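# Set deadbolt latch to long backset, release it

## Task

Switch the deadbolt latch to the longer of its two backset lengths, leave it resting on the bench, and finish with neither gripper in contact with the latch or with any loose object that is touching it.

## Robot and tools

Robot: two arms, left_arm and right_arm, each with a two-finger parallel gripper and a wrist camera. The names are labels, not image sides. Bases in the scene frame: left_arm at (+0.016, +0.326, 0) with quat_wxyz (+0.995, 0, 0, +0.104); right_arm at (-0.006, -0.334, 0) with quat_wxyz (+0.999, 0, 0, +0.037). Joint ranges (rad, base to gripper): waist -2.618 to 3.054, shoulder 0.000 to 3.142, elbow 0.000 to 3.142, wrist pitch -1.571 to 1.571, wrist yaw -1.571 to 1.571, wrist roll -2.094 to 2.094.

Frame: one shared scene frame. Origin on the table top midway between the arms, +z up, +x away from the robot over the table, left_arm on the +y side. Positions in metres, orientations as quaternions written w first. A gripper's fingers extend along its own +z axis and close along its own y axis. end_effector_position is the point between the finger pads, roughly 1 cm short of the fingertips. Reported hand positions can be slightly wrong, worse when reaching far, and arms usually settle a centimetre or more below the commanded height.

Row layout (used by both moving tools): one list of 16 numbers covering both arms, always all 16 even if one arm is idle. Numbers 1-8 are left_arm: x, y, z, qw, qx, qy, qz, opening. Numbers 9-16 are the same for right_arm. x, y, z and the quaternion are an absolute goal pose for that gripper in the scene frame, not an offset. Opening runs from -1 (closed) to +1 (fully open, 0.094 m). To keep an arm still, repeat its whole pose from the last result taken before it stopped, with the same opening, in every call. To keep an orientation fixed, keep sending the same quaternion you chose, not the drifting reported one. A target more than 0.6 m from that arm's last reported position along any gripper axis gets the call refused, and nothing is sent.

execute_actions: argument actions is a list holding zero or one item. Empty list: just returns the current state, with pictures. An action item has rows (1 to 15 rows, each a 16-number row as above, one row per control step of 1/30 s; the last row repeats to fill) and steps (7 to 15, default 15). A wait item has only steps (up to 300), counted from the previous result so your thinking time is included. Optional pictures: true adds camera images. Each control step the commanded pose is clipped to 70 mm and 16 degrees from the measured one, so far goals need several calls. The result arrives 7 steps before the action finishes; those steps then run while you think. After an action the arm only continues to its last clipped pose, so check where it got and send the remainder.

move: target is one 16-number row (absolute poses, as above); speed is m/s, 0.002 to 0.5, default 0.25, with turning capped at twice that in rad/s. Both grippers follow straight paths that finish together, lasting 0.5 to 10 s; the opening is applied at the start. Paths ignore obstacles and the other arm. Faster motion and targets set deeper past a contact mean harder impacts and pressing. The result includes pictures, each gripper's distance from its goal, and a move: line giving the ending (done, off_target, moving, held, fault) and limits (paced = the pose sent was clipped; held = a clearance check blocked some steps, after which the arm may lurch fast).

wait: seconds from 0 to 10; sends nothing new, returns state with pictures.

zoom_image: camera (cam_head_left, cam_head_right, cam_high, cam_low, cam_left_wrist, cam_right_wrist) and region [x0, y0, x1, y1] in that image's pixels from the top-left, at most 504 by 504. Head, high and low images are 896x504; wrist images 616x616. Calibration (K, distortion, T_world_to_cam) is given per camera and may be off by a few degrees and millimetres.

show_instructions: shows the reference pages (here a deadbolt latch manual image showing how the backset is changed). read_manual: section "licences" only, returns licence text. finished_scene: scene (integer) ends the current scene irreversibly and grades it; the latch must be in the long-backset state, on the bench, and untouched at that moment.

Result lines: a state line with each arm's position and quaternion; grip_measured, the finger opening on the command scale (the final Joint positions value is the opening in metres; each gripper may read up to about 1 mm off). To hold something, command about 0.03 below grip_measured; a smaller gap grips more gently. Finger force tops out near 50 to 62 N per pad, weaker on thin parts. HELD marks steps where part of your row was not sent; "pose unreachable" names an arm whose command the clearance check altered; "too close" counts mounting plates and their half of the rear frame as part of that arm. Hand target (only when nothing is pending) is where the controller is currently steering each gripper. Joint torques include offsets and noise. FAULT and MOTOR HOT lines report stops and heating.

Avoid: arms striking or pushing each other; knocking or placing anything off the table; dropping, slamming, or shoving objects hard. Loose objects may be nudged by occasional disturbances, so recheck before releasing. Holding loads heats motors: above 75 °C a warning appears, at 90 °C the arm halts for 10 s, and at 100 °C it goes limp and falls. Release the latch and back both grippers clear before ending.

Each tool is called after ">>>" as name(argument=value, ...), one argument or row to a line, values as JSON.

Reference images:

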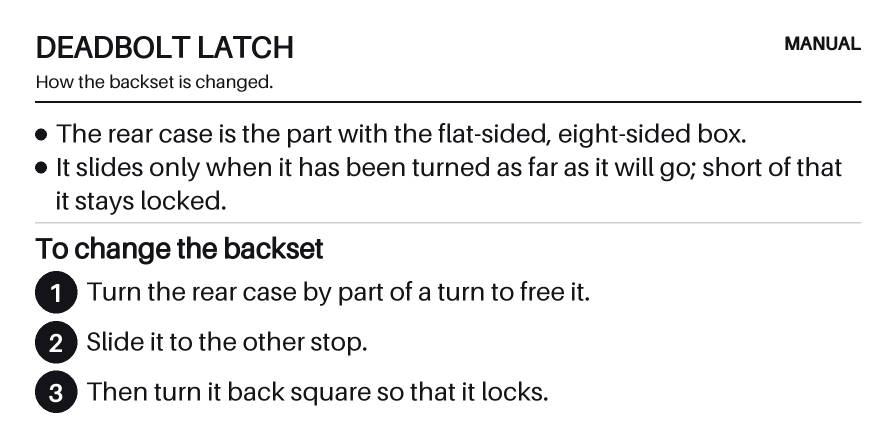

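## Session

I'll start by looking at the current state of the scene.

>>> execute_actions(
  actions=[],
)

Scene clock: 0.00 s of 4900.00 s.
left_arm: end_effector_position=(+0.1294, +0.0555, +0.2961) grip_measured=+1.000 end_effector_quat_wxyz=(+0.283, -0.283, +0.805, -0.438) | right_arm: end_effector_position=(+0.5608, -0.0717, +0.2951) grip_measured=-0.998 end_effector_quat_wxyz=(+0.196, +0.478, +0.697, +0.497)
Joint positions: left_arm=[-1.854  1.026  1.113 -0.835 -0.836 -1.939  0.094] | right_arm=[ 0.302  2.118  2.11  -0.444 -0.197  1.701  0.   ]
Joint velocities: left_arm=[ 0.002 -0.002 -0.012  0.022  0.037 -0.022  0.   ] | right_arm=[ 0.007  0.007 -0.012  0.051 -0.022  0.037  0.001]
Joint torques (N m, as the arm reports them, + toward a larger angle): no reading
Hand target (left_arm): +0.131, +0.059, +0.297; +0.289, -0.282, +0.805, -0.435
Hand target (right_arm): +0.560, -0.073, +0.299; +0.199, +0.475, +0.698, +0.497

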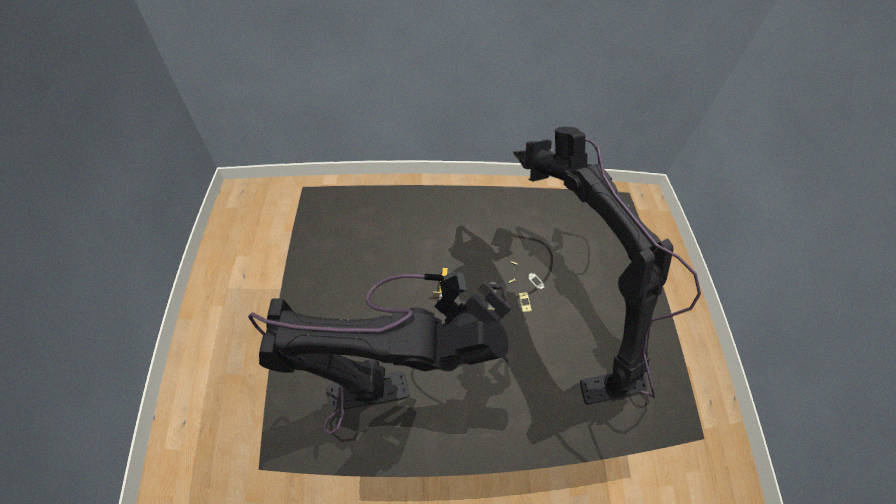

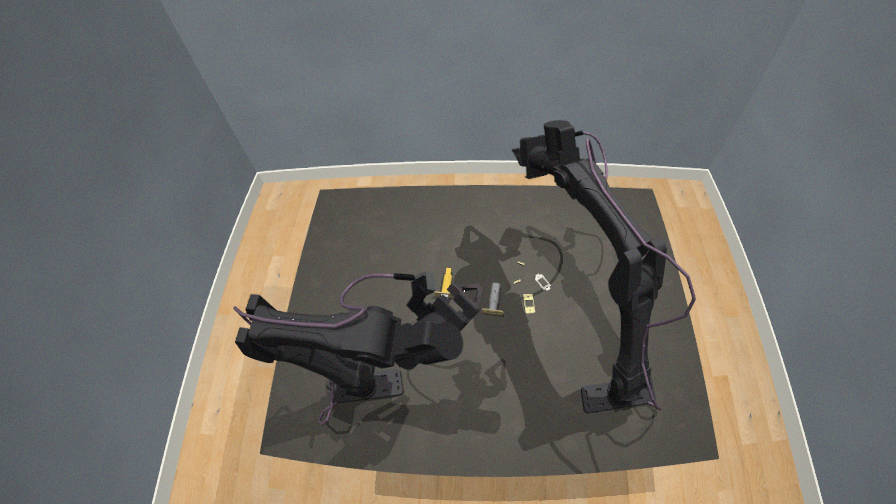

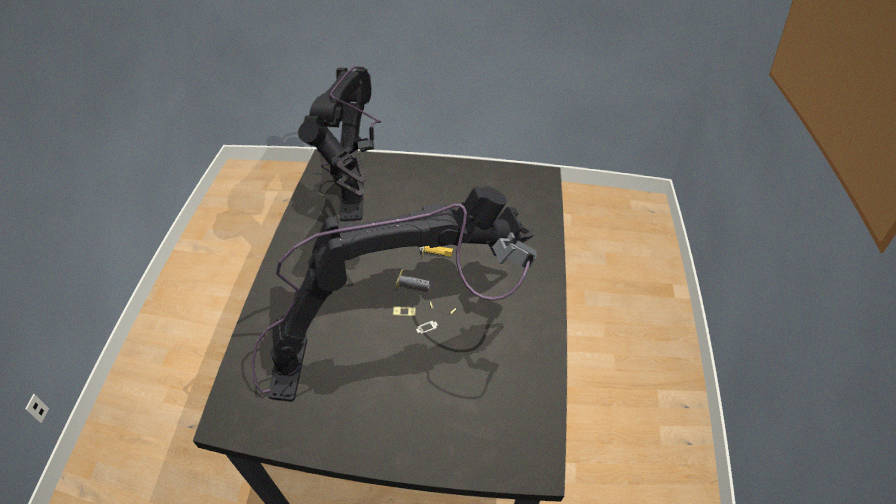

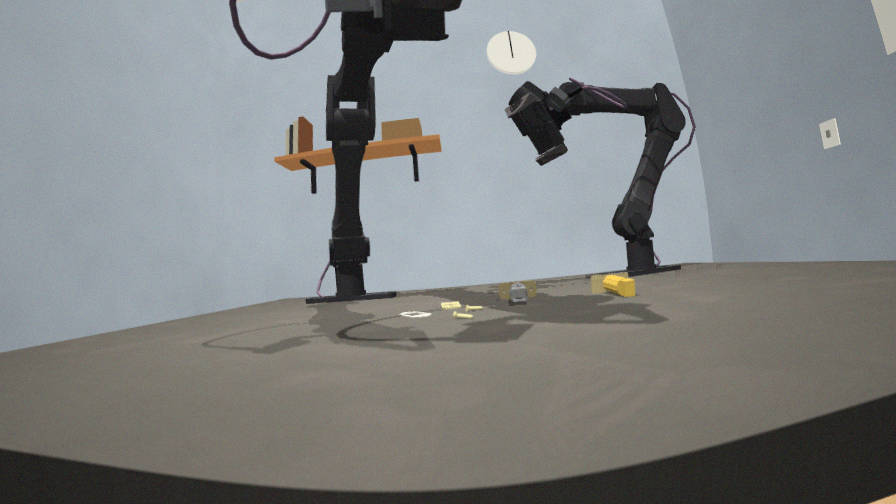

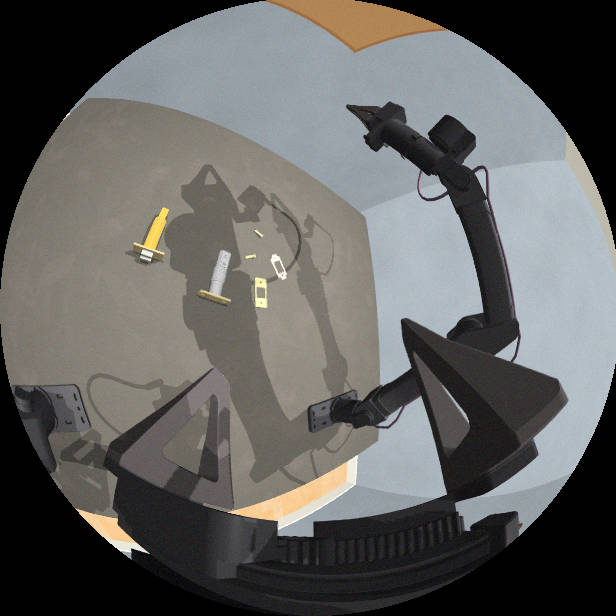

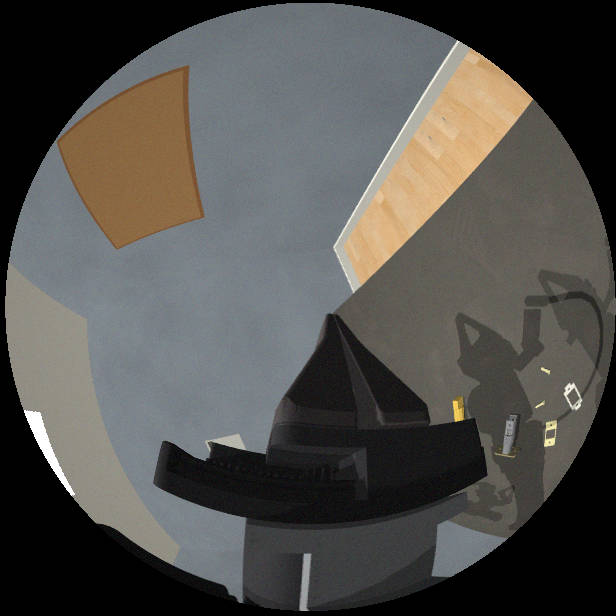

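>>> zoom_image(
  camera="cam_high",
  region=[370, 230, 490, 340],
)

>>> zoom_image(
  camera="cam_head_right",
  region=[420, 250, 570, 330],
)

Region (370, 230, 490, 340) of cam_high's 896x504 image, scaled by 4.200, with more detail than that image has; it fills the top 462 rows of this view, and the rest is white.

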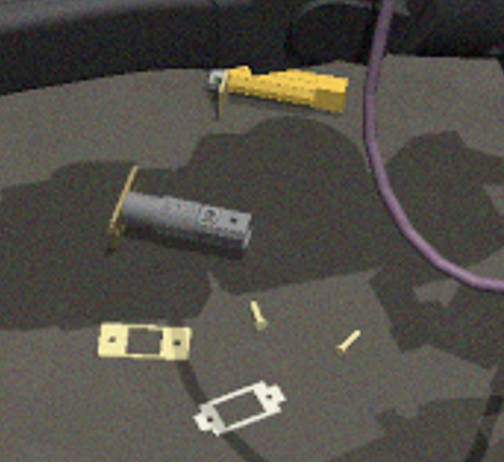

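Region (420, 250, 570, 330) of cam_head_right's 896x504 image, scaled by 3.360, with more detail than that image has; it fills the top 269 rows of this view, and the rest is white.

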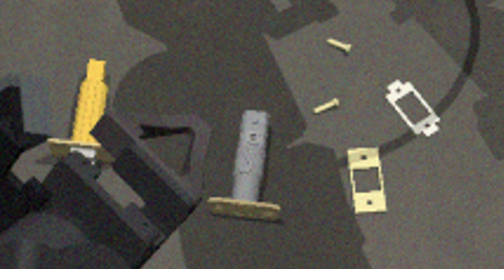

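>>> zoom_image(
  camera="cam_low",
  region=[480, 260, 660, 320],
)

>>> zoom_image(
  camera="cam_left_wrist",
  region=[110, 190, 310, 320],
)

Region (480, 260, 660, 320) of cam_low's 896x504 image, scaled by 2.800, with more detail than that image has.

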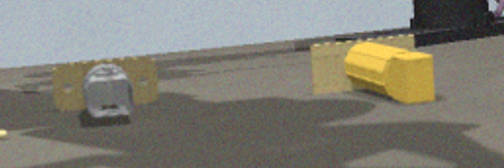

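Region (110, 190, 310, 320) of cam_left_wrist's 616x616 image, scaled by 2.520, with more detail than that image has; it fills the top 328 rows of this view, and the rest is white.

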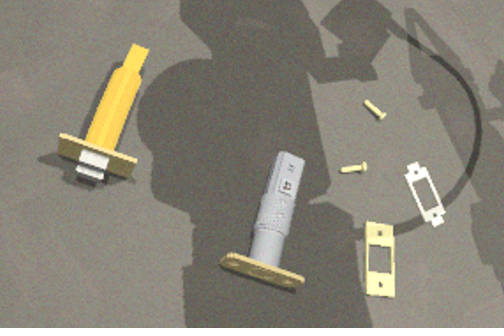

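>>> zoom_image(
  camera="cam_high",
  region=[390, 262, 438, 298],
)

>>> zoom_image(
  camera="cam_left_wrist",
  region=[190, 240, 250, 310],
)

Region (390, 262, 438, 298) of cam_high's 896x504 image, scaled by 10.500, with more detail than that image has; it fills the top 378 rows of this view, and the rest is white.

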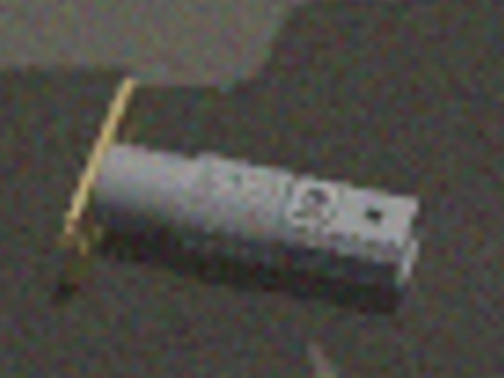

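Region (190, 240, 250, 310) of cam_left_wrist's 616x616 image, scaled by 7.200, with more detail than that image has; it fills the left 432 columns of this view, and the rest is white.

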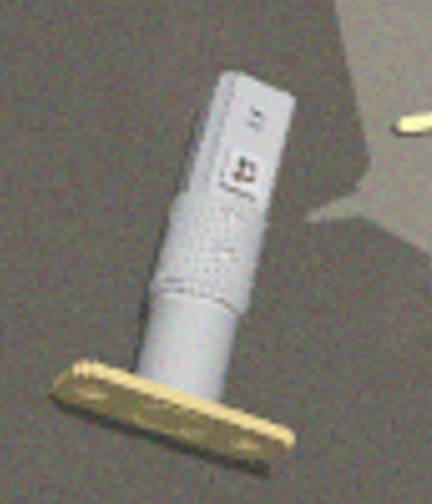

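>>> move(
  target=[0.2315, -0.005, 0.10, 0.0, 0.0576, 0.998, 0.0, 1.0, 0.30, -0.25, 0.25, 0.0, -0.3665, 0.930, 0.0, 1.0],
  speed=0.3,
)

Scene clock: 20.37 s of 4900.00 s.
left_arm: end_effector_position=(+0.2317, -0.0123, +0.0981) grip_measured=+1.000 end_effector_quat_wxyz=(+0.012, +0.061, +0.998, -0.009) | right_arm: end_effector_position=(+0.3030, -0.2463, +0.2511) grip_measured=+1.000 end_effector_quat_wxyz=(+0.108, -0.354, +0.929, -0.002)
Joint positions: left_arm=[-1.217  2.052  1.787 -1.278 -0.009 -0.888  0.094] | right_arm=[ 0.188  1.654  1.874 -1.575 -0.018 -0.464  0.094]
Joint velocities: left_arm=[ 0.002 -0.012  0.017  0.051 -0.007 -0.037  0.   ] | right_arm=[ 0.007  0.007  0.002  0.037 -0.007 -0.007  0.001]
Joint torques (N m, as the arm reports them, + toward a larger angle): left_arm=[  0.75 -11.09   9.37   0.24   0.03   0.07] | right_arm=[ 0.61 -8.2   5.62  0.82  0.08 -0.11]
Hand target (left_arm): +0.234, -0.010, +0.098; +0.006, +0.059, +0.998, -0.005
Hand target (right_arm): +0.297, -0.247, +0.250; +0.103, -0.360, +0.927, -0.004
Off the commanded pose (left_arm): 0.008 m, 2 deg.
Off the commanded pose (right_arm): 0.005 m, 13 deg.
joint sent to its limit (right arm) — the command would take joint 4 (wrist pitch) past its lower limit, so that joint was sent only as far as its limit.
Kept back: nothing.
After step 90, 13.10 s passed at rest.
move: off_target (right_arm)
camera_calibration (this result's frames):
cam_left_wrist: T_world_to_cam=[[-0.453526, -0.891081, 0.0170222, 0.0905397], [-0.757943, 0.395671, 0.51862, 0.157961], [-0.468868, 0.222306, -0.854835, 0.292388], [0, 0, 0, 1]] pos_world=[0.297879, -0.046822, 0.166481]
cam_right_wrist: T_world_to_cam=[[0.805716, -0.585499, 0.089512, -0.399869], [-0.549066, -0.681644, 0.483619, -0.104446], [-0.222143, -0.438808, -0.87069, 0.29761], [0, 0, 0, 1]] pos_world=[0.330945, -0.174724, 0.345431]

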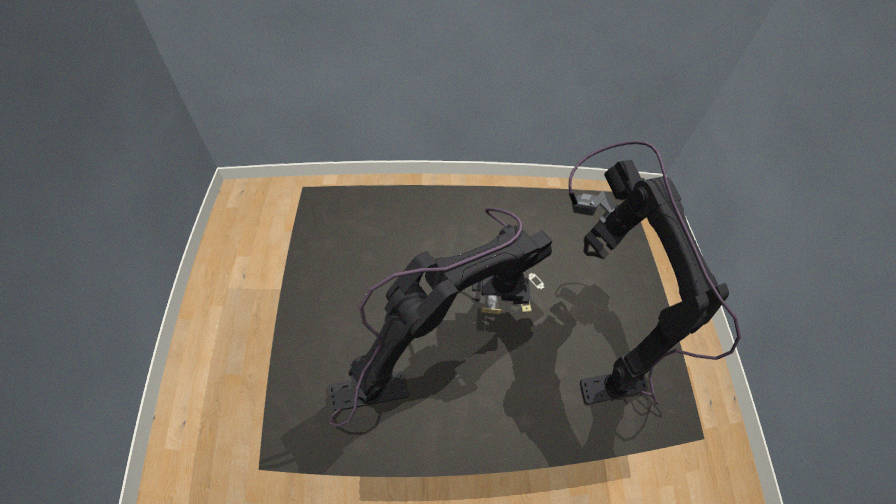

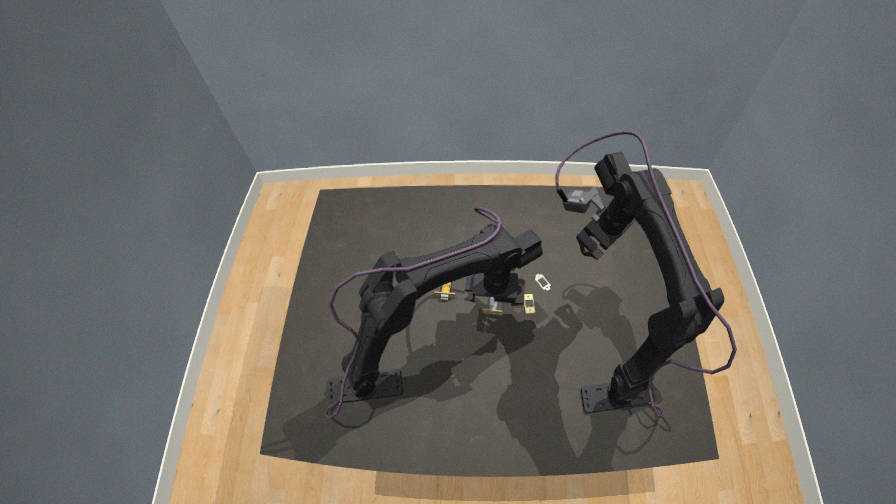

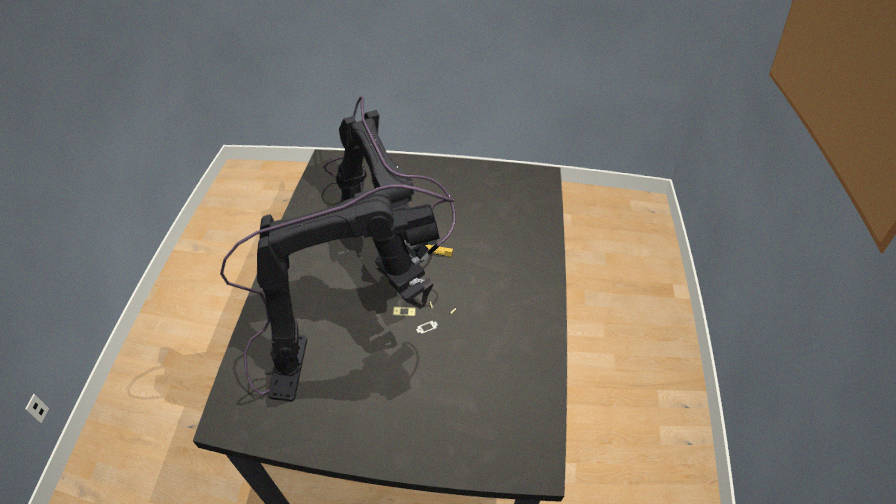

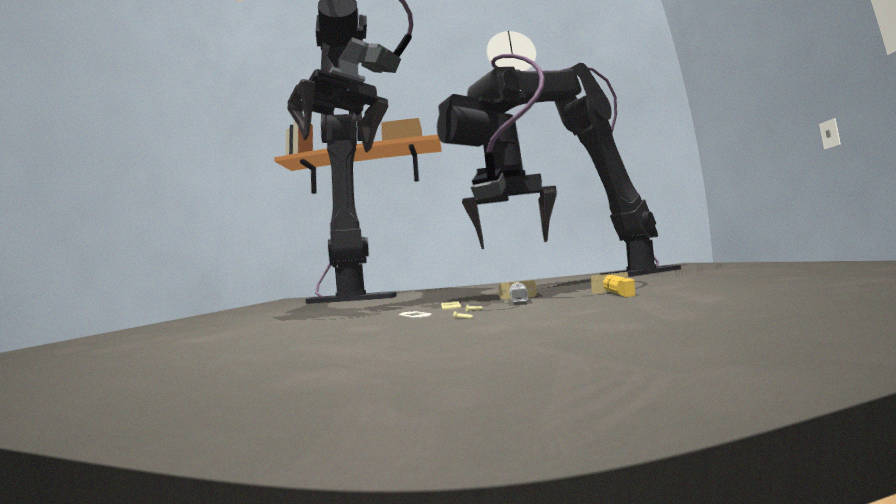

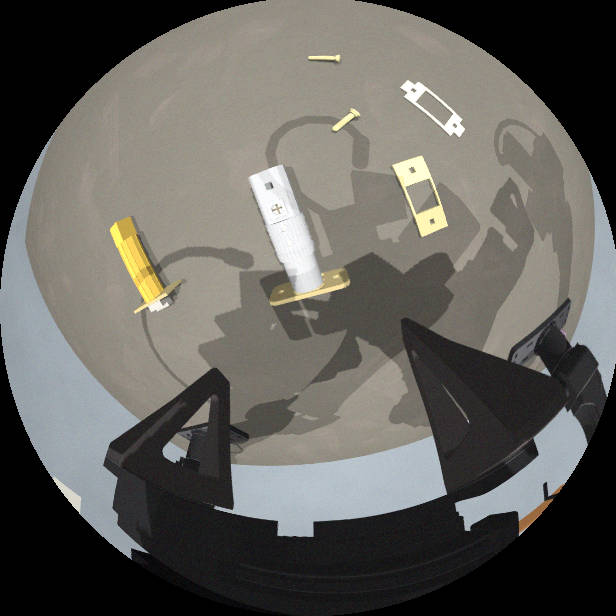

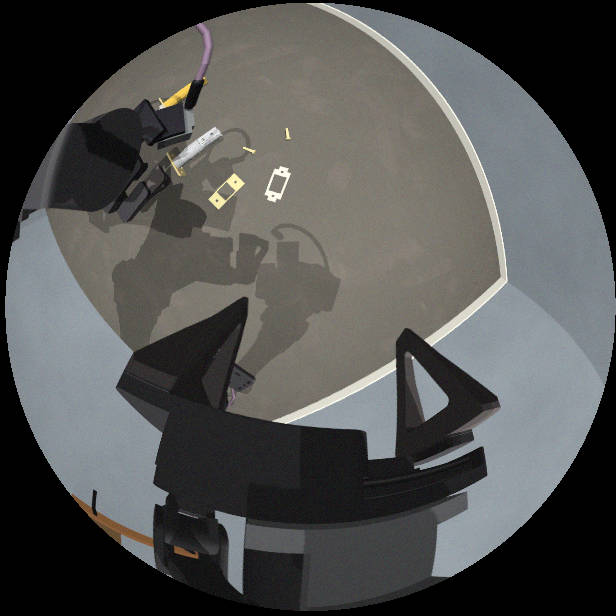

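>>> zoom_image(
  camera="cam_left_wrist",
  region=[200, 150, 440, 390],
)

Region (200, 150, 440, 390) of cam_left_wrist's 616x616 image, scaled by 2.100, with more detail than that image has.

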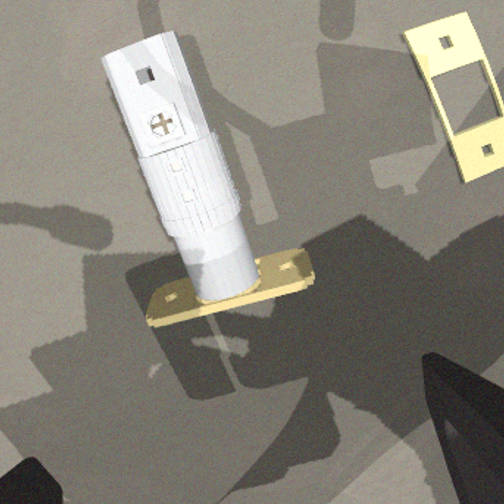

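>>> move(
  target=[0.230, -0.015, 0.035, 0.0, 0.0576, 0.998, 0.0, 1.0, 0.37, -0.13, 0.24, 0.0, -0.3665, 0.930, 0.0, 1.0],
  speed=0.15,
)

Scene clock: 23.47 s of 4900.00 s.
left_arm: end_effector_position=(+0.2326, -0.0143, +0.0424) grip_measured=+1.000 end_effector_quat_wxyz=(+0.005, +0.060, +0.998, -0.001) | right_arm: end_effector_position=(+0.3694, -0.1344, +0.2335) grip_measured=+1.000 end_effector_quat_wxyz=(+0.127, -0.368, +0.921, +0.011)
Joint positions: left_arm=[-1.217  2.109  1.651 -1.106 -0.007 -0.89   0.094] | right_arm=[ 0.414  2.047  2.306 -1.575  0.006 -0.273  0.094]
Joint velocities: left_arm=[-0.002  0.002 -0.002  0.037 -0.037 -0.051  0.   ] | right_arm=[-0.002 -0.012 -0.007  0.022  0.007  0.11  -0.   ]
Joint torques (N m, as the arm reports them, + toward a larger angle): left_arm=[ -0.26 -11.38   6.34   0.5    0.06  -0.05] | right_arm=[  0.13 -10.25  10.26   0.94   0.     0.05]
Hand target (left_arm): +0.230, -0.016, +0.035; -0.000, +0.058, +0.998, -0.000
Hand target (right_arm): +0.371, -0.132, +0.241; +0.137, -0.364, +0.921, +0.014
Off the commanded pose (left_arm): 0.008 m, 1 deg.
Off the commanded pose (right_arm): 0.008 m, 15 deg.
joint sent to its limit (right arm) — the command would take joint 4 (wrist pitch) past its lower limit, so that joint was sent only as far as its limit.
Kept back: nothing.
move: off_target (right_arm)
camera_calibration (this result's frames):
cam_left_wrist: T_world_to_cam=[[-0.451696, -0.892135, 0.00810881, 0.0900573], [-0.75204, 0.385624, 0.534537, 0.18604], [-0.480006, 0.235351, -0.845106, 0.247993], [0, 0, 0, 1]] pos_world=[0.299626, -0.0497633, 0.109405]
cam_right_wrist: T_world_to_cam=[[0.823038, -0.560504, 0.0918919, -0.389809], [-0.537379, -0.716036, 0.445551, 0.0167242], [-0.183935, -0.416086, -0.890528, 0.33974], [0, 0, 0, 1]] pos_world=[0.392305, -0.0651536, 0.330916]

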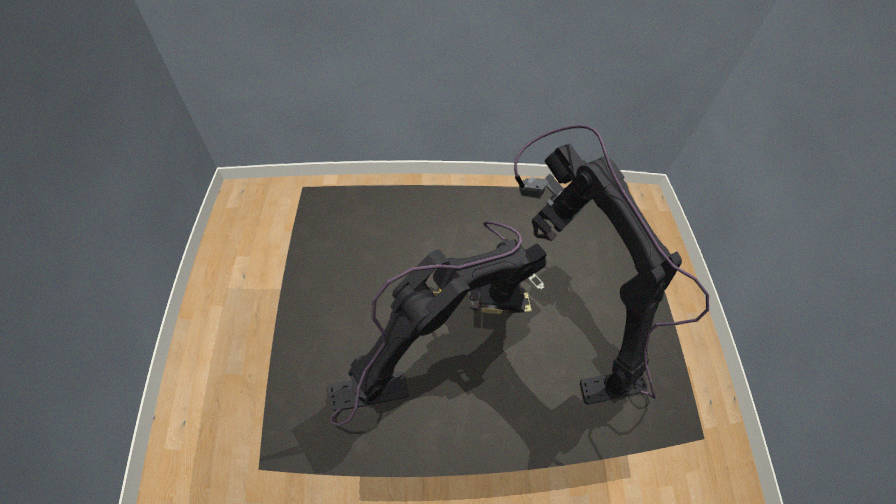

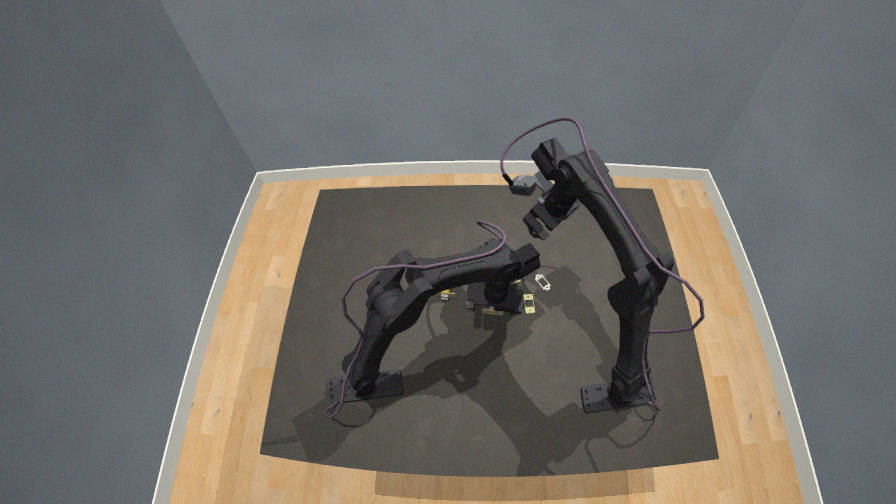

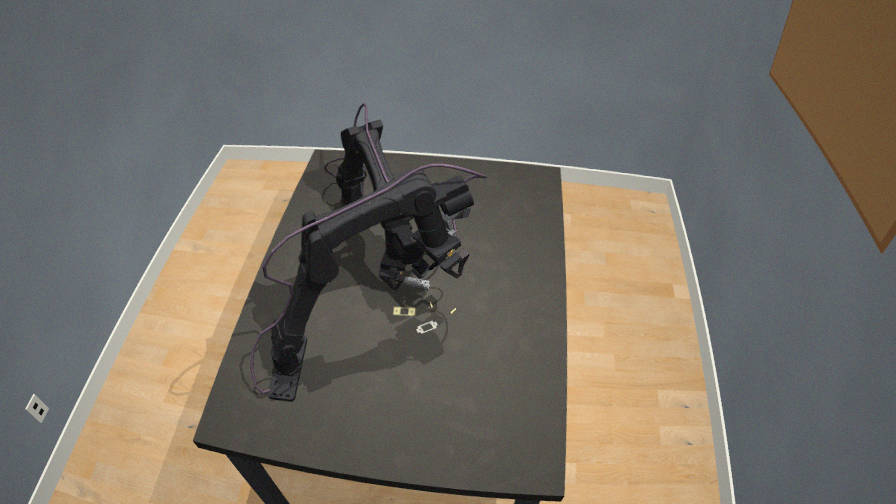

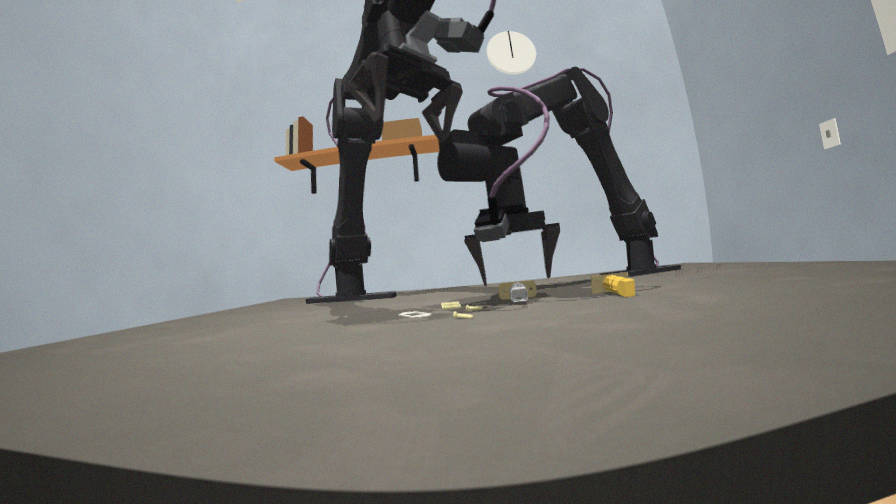

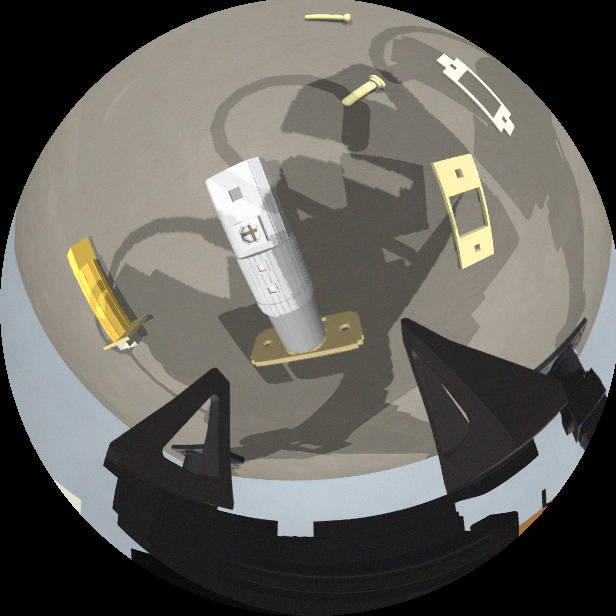

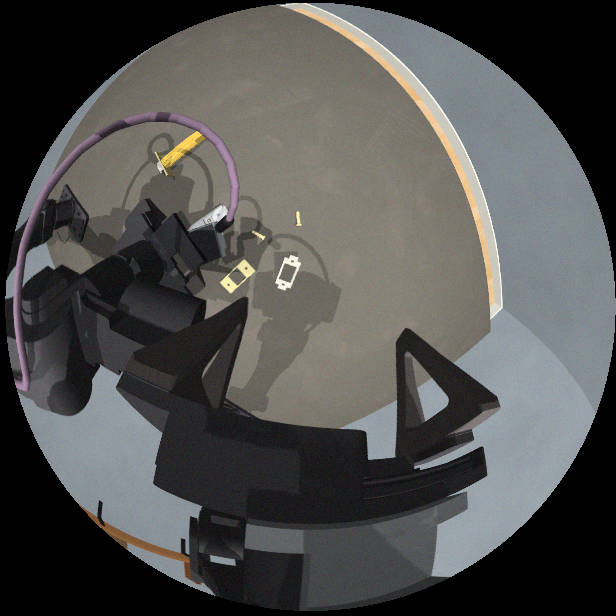

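>>> zoom_image(
  camera="cam_low",
  region=[440, 200, 600, 320],
)

Region (440, 200, 600, 320) of cam_low's 896x504 image, scaled by 3.150, with more detail than that image has; it fills the top 378 rows of this view, and the rest is white.

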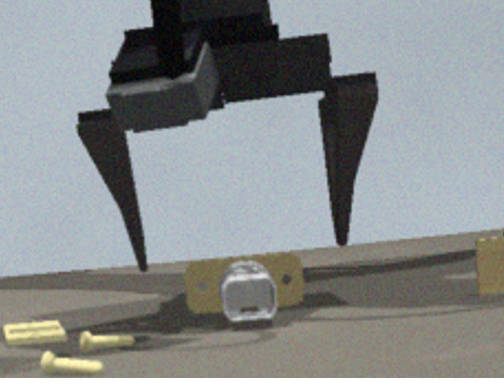

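>>> move(
  target=[0.230, -0.015, 0.015, 0.0, 0.0576, 0.998, 0.0, 1.0, 0.371, -0.132, 0.241, 0.137, -0.364, 0.921, 0.014, 1.0],
  speed=0.08,
)

Scene clock: 26.87 s of 4900.00 s.
left_arm: end_effector_position=(+0.2325, -0.0142, +0.0228) grip_measured=+1.000 end_effector_quat_wxyz=(+0.005, +0.060, +0.998, -0.001) | right_arm: end_effector_position=(+0.3694, -0.1344, +0.2335) grip_measured=+1.000 end_effector_quat_wxyz=(+0.127, -0.367, +0.922, +0.011)
Joint positions: left_arm=[-1.217  2.128  1.6   -1.036 -0.007 -0.89   0.094] | right_arm=[ 0.414  2.047  2.306 -1.575  0.006 -0.271  0.094]
Joint velocities: left_arm=[-0.007  0.002 -0.022 -0.022 -0.007 -0.022  0.   ] | right_arm=[ 0.002  0.007  0.017 -0.095  0.066 -0.022 -0.   ]
Joint torques (N m, as the arm reports them, + toward a larger angle): left_arm=[ -0.23 -11.45   6.2    0.52   0.04  -0.08] | right_arm=[  0.09 -10.26  10.18   0.94  -0.02   0.02]
Hand target (left_arm): +0.230, -0.015, +0.015; -0.000, +0.058, +0.998, +0.000
Hand target (right_arm): +0.371, -0.132, +0.241; +0.138, -0.364, +0.921, +0.014
Off the commanded pose (left_arm): 0.008 m, 1 deg.
Off the commanded pose (right_arm): 0.008 m, 1 deg.
joint sent to its limit (right arm) — the command would take joint 4 (wrist pitch) past its lower limit, so that joint was sent only as far as its limit.
Kept back: nothing.
move: done
camera_calibration (this result's frames):
cam_left_wrist: T_world_to_cam=[[-0.451358, -0.892304, 0.00830897, 0.0901783], [-0.752295, 0.385511, 0.534259, 0.196521], [-0.479925, 0.234891, -0.84528, 0.231353], [0, 0, 0, 1]] pos_world=[0.299577, -0.0496374, 0.0898155]
cam_right_wrist: T_world_to_cam=[[0.821818, -0.562373, 0.0913894, -0.389493], [-0.538849, -0.715074, 0.445322, 0.0174499], [-0.185087, -0.415219, -0.890694, 0.34032], [0, 0, 0, 1]] pos_world=[0.392484, -0.0652549, 0.330946]

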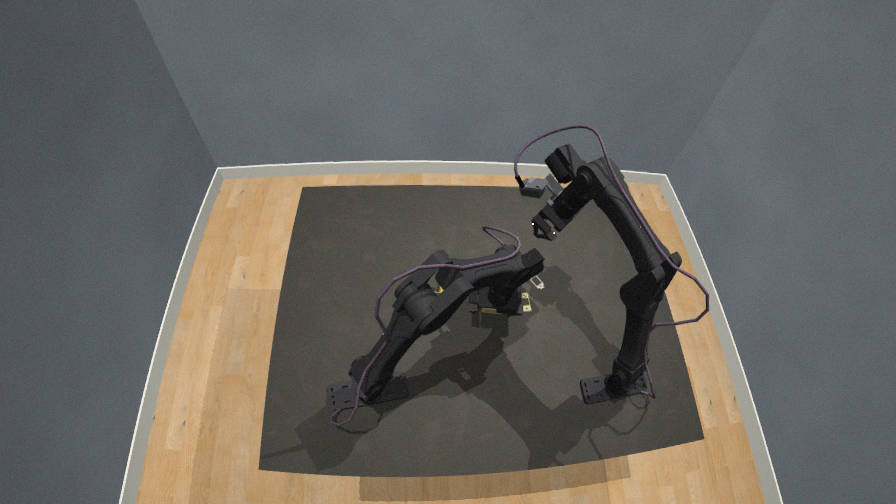

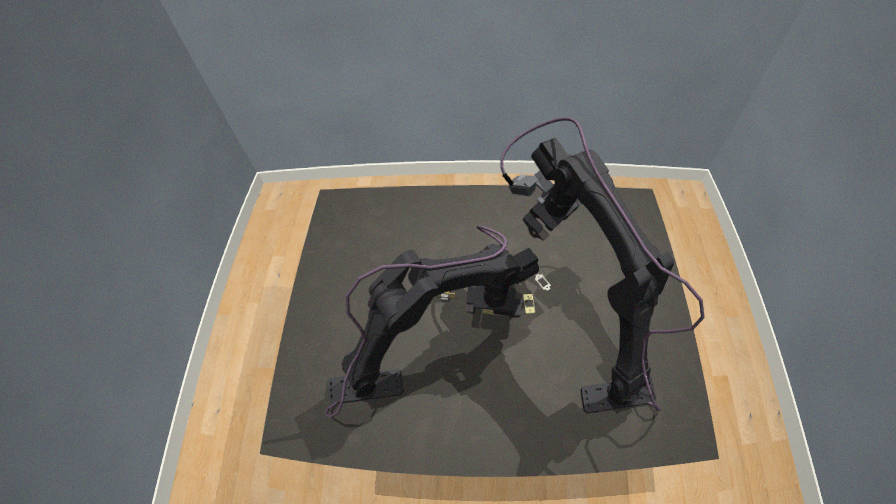

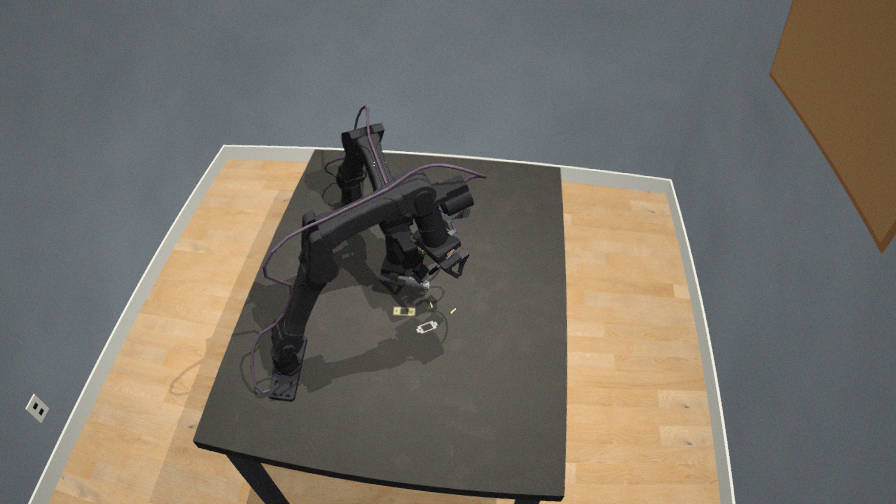

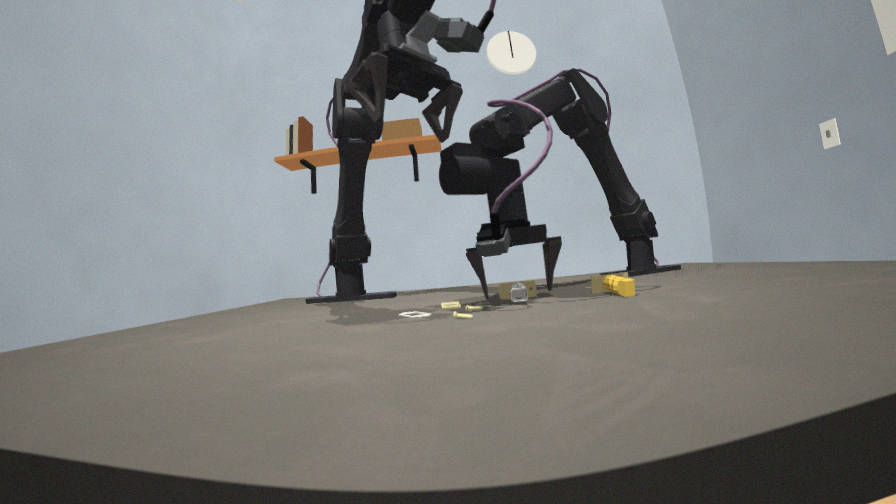

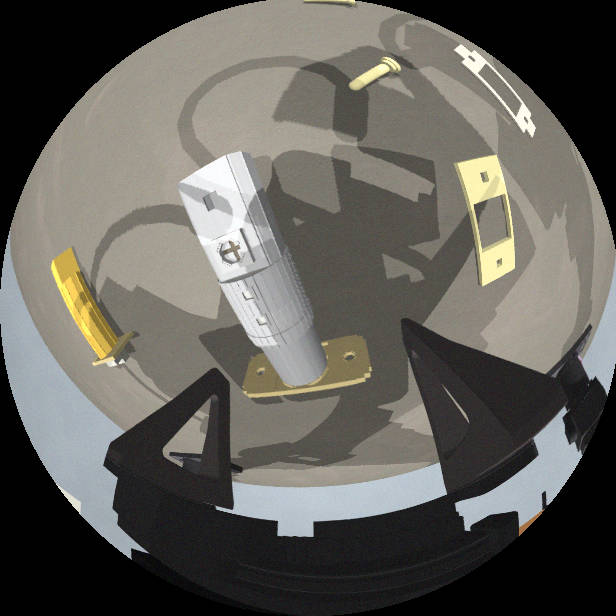

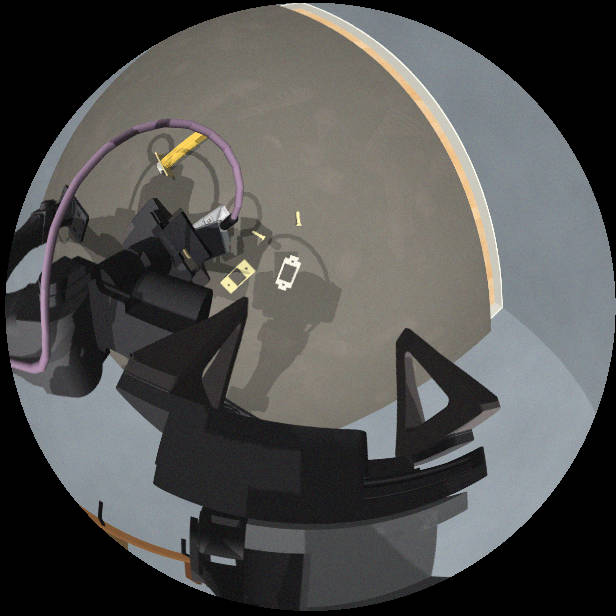

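>>> zoom_image(
  camera="cam_low",
  region=[440, 220, 600, 320],
)

Region (440, 220, 600, 320) of cam_low's 896x504 image, scaled by 3.150, with more detail than that image has; it fills the top 315 rows of this view, and the rest is white.

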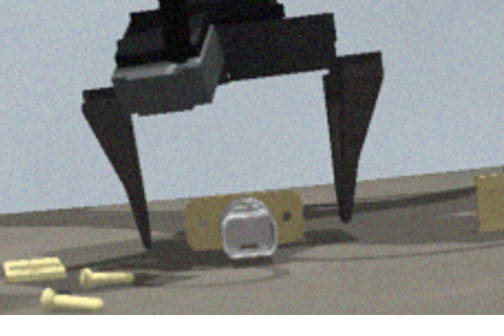

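>>> move(
  target=[0.230, -0.015, 0.015, 0.0, 0.0576, 0.998, 0.0, 0.15, 0.371, -0.132, 0.241, 0.137, -0.364, 0.921, 0.014, 1.0],
  speed=0.05,
)

Scene clock: 43.00 s of 4900.00 s.
left_arm: end_effector_position=(+0.2328, -0.0147, +0.0228) grip_measured=+0.185 end_effector_quat_wxyz=(+0.006, +0.060, +0.998, -0.002) | right_arm: end_effector_position=(+0.3694, -0.1344, +0.2335) grip_measured=+1.000 end_effector_quat_wxyz=(+0.127, -0.367, +0.922, +0.011)
Joint positions: left_arm=[-1.217  2.128  1.6   -1.033 -0.007 -0.89   0.056] | right_arm=[ 0.414  2.047  2.306 -1.575  0.006 -0.27   0.094]
Joint velocities: left_arm=[-0.007 -0.002  0.007  0.007 -0.066  0.037 -0.   ] | right_arm=[-0.002  0.002  0.017  0.007 -0.051 -0.007  0.001]
Joint torques (N m, as the arm reports them, + toward a larger angle): left_arm=[ -0.17 -11.45   6.06   0.52   0.04  -0.06] | right_arm=[  0.11 -10.34  10.2    0.94   0.     0.02]
Hand target (left_arm): +0.230, -0.015, +0.015; -0.000, +0.057, +0.998, -0.000
Hand target (right_arm): +0.371, -0.132, +0.241; +0.138, -0.364, +0.921, +0.014
Off the commanded pose (left_arm): 0.008 m, 1 deg.
Off the commanded pose (right_arm): 0.008 m, 1 deg.
joint sent to its limit (right arm) — the command would take joint 4 (wrist pitch) past its lower limit, so that joint was sent only as far as its limit.
Kept back: nothing.
After step 90, 12.43 s passed at rest.
move: done
camera_calibration (this result's frames):
cam_left_wrist: T_world_to_cam=[[-0.451028, -0.892456, 0.00981935, 0.0897136], [-0.752918, 0.386371, 0.532759, 0.197095], [-0.479257, 0.232896, -0.84621, 0.231432], [0, 0, 0, 1]] pos_world=[0.299775, -0.0499861, 0.0899552]
cam_right_wrist: T_world_to_cam=[[0.821614, -0.562684, 0.0913056, -0.38944], [-0.539094, -0.714913, 0.445284, 0.0175708], [-0.185278, -0.415074, -0.890722, 0.340417], [0, 0, 0, 1]] pos_world=[0.392514, -0.0652718, 0.330951]

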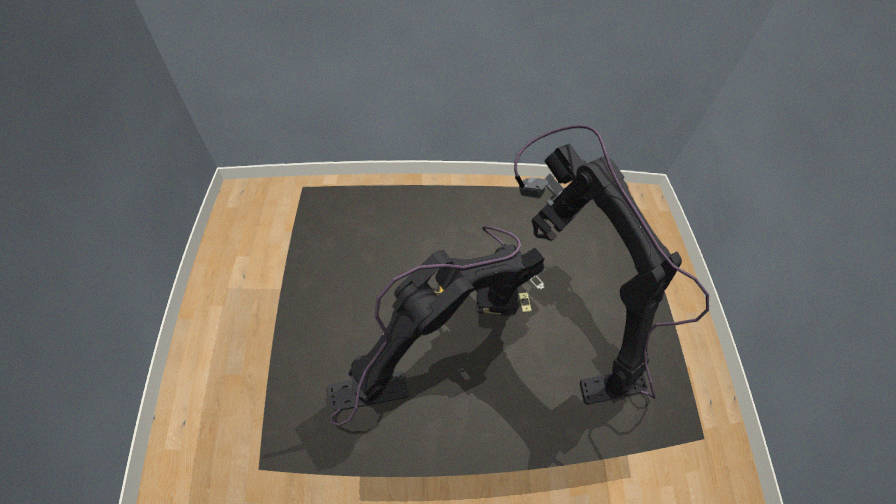

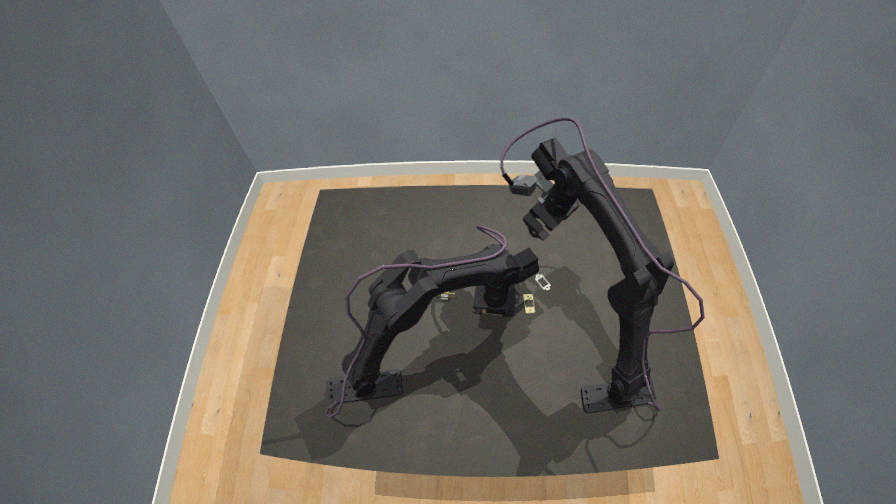

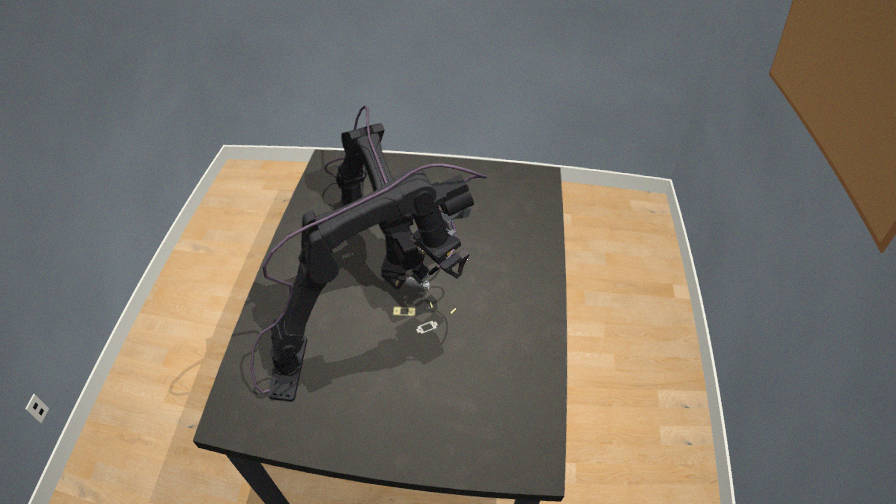

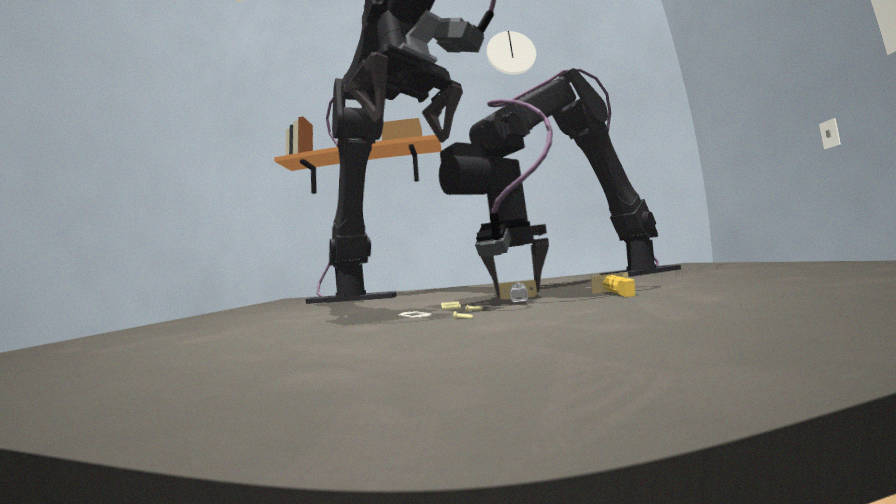

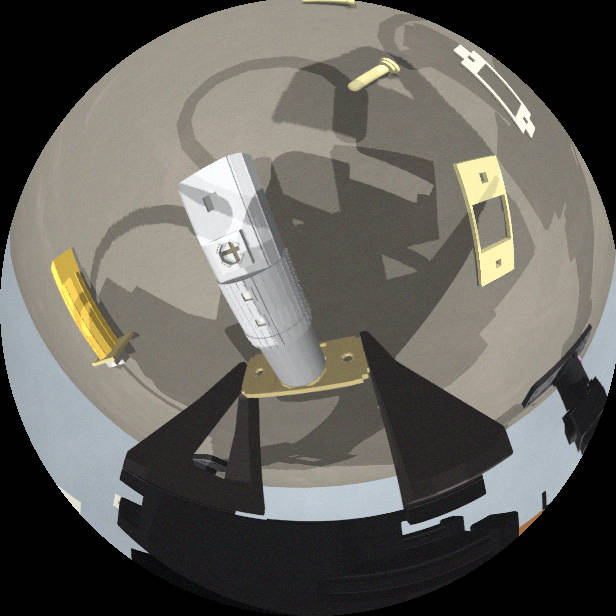

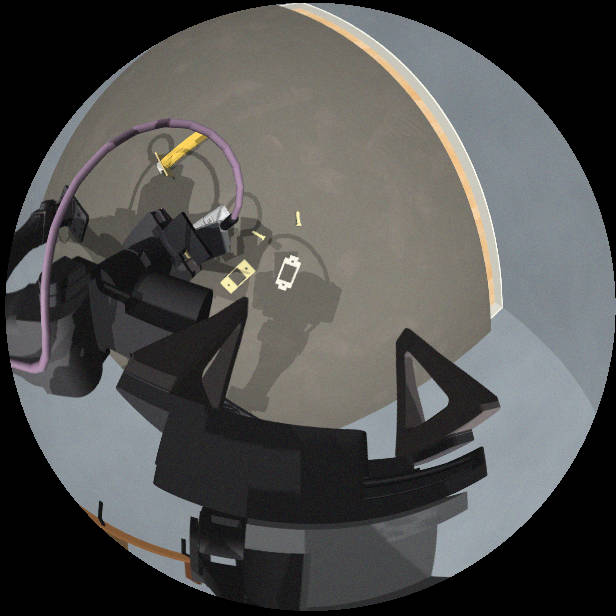

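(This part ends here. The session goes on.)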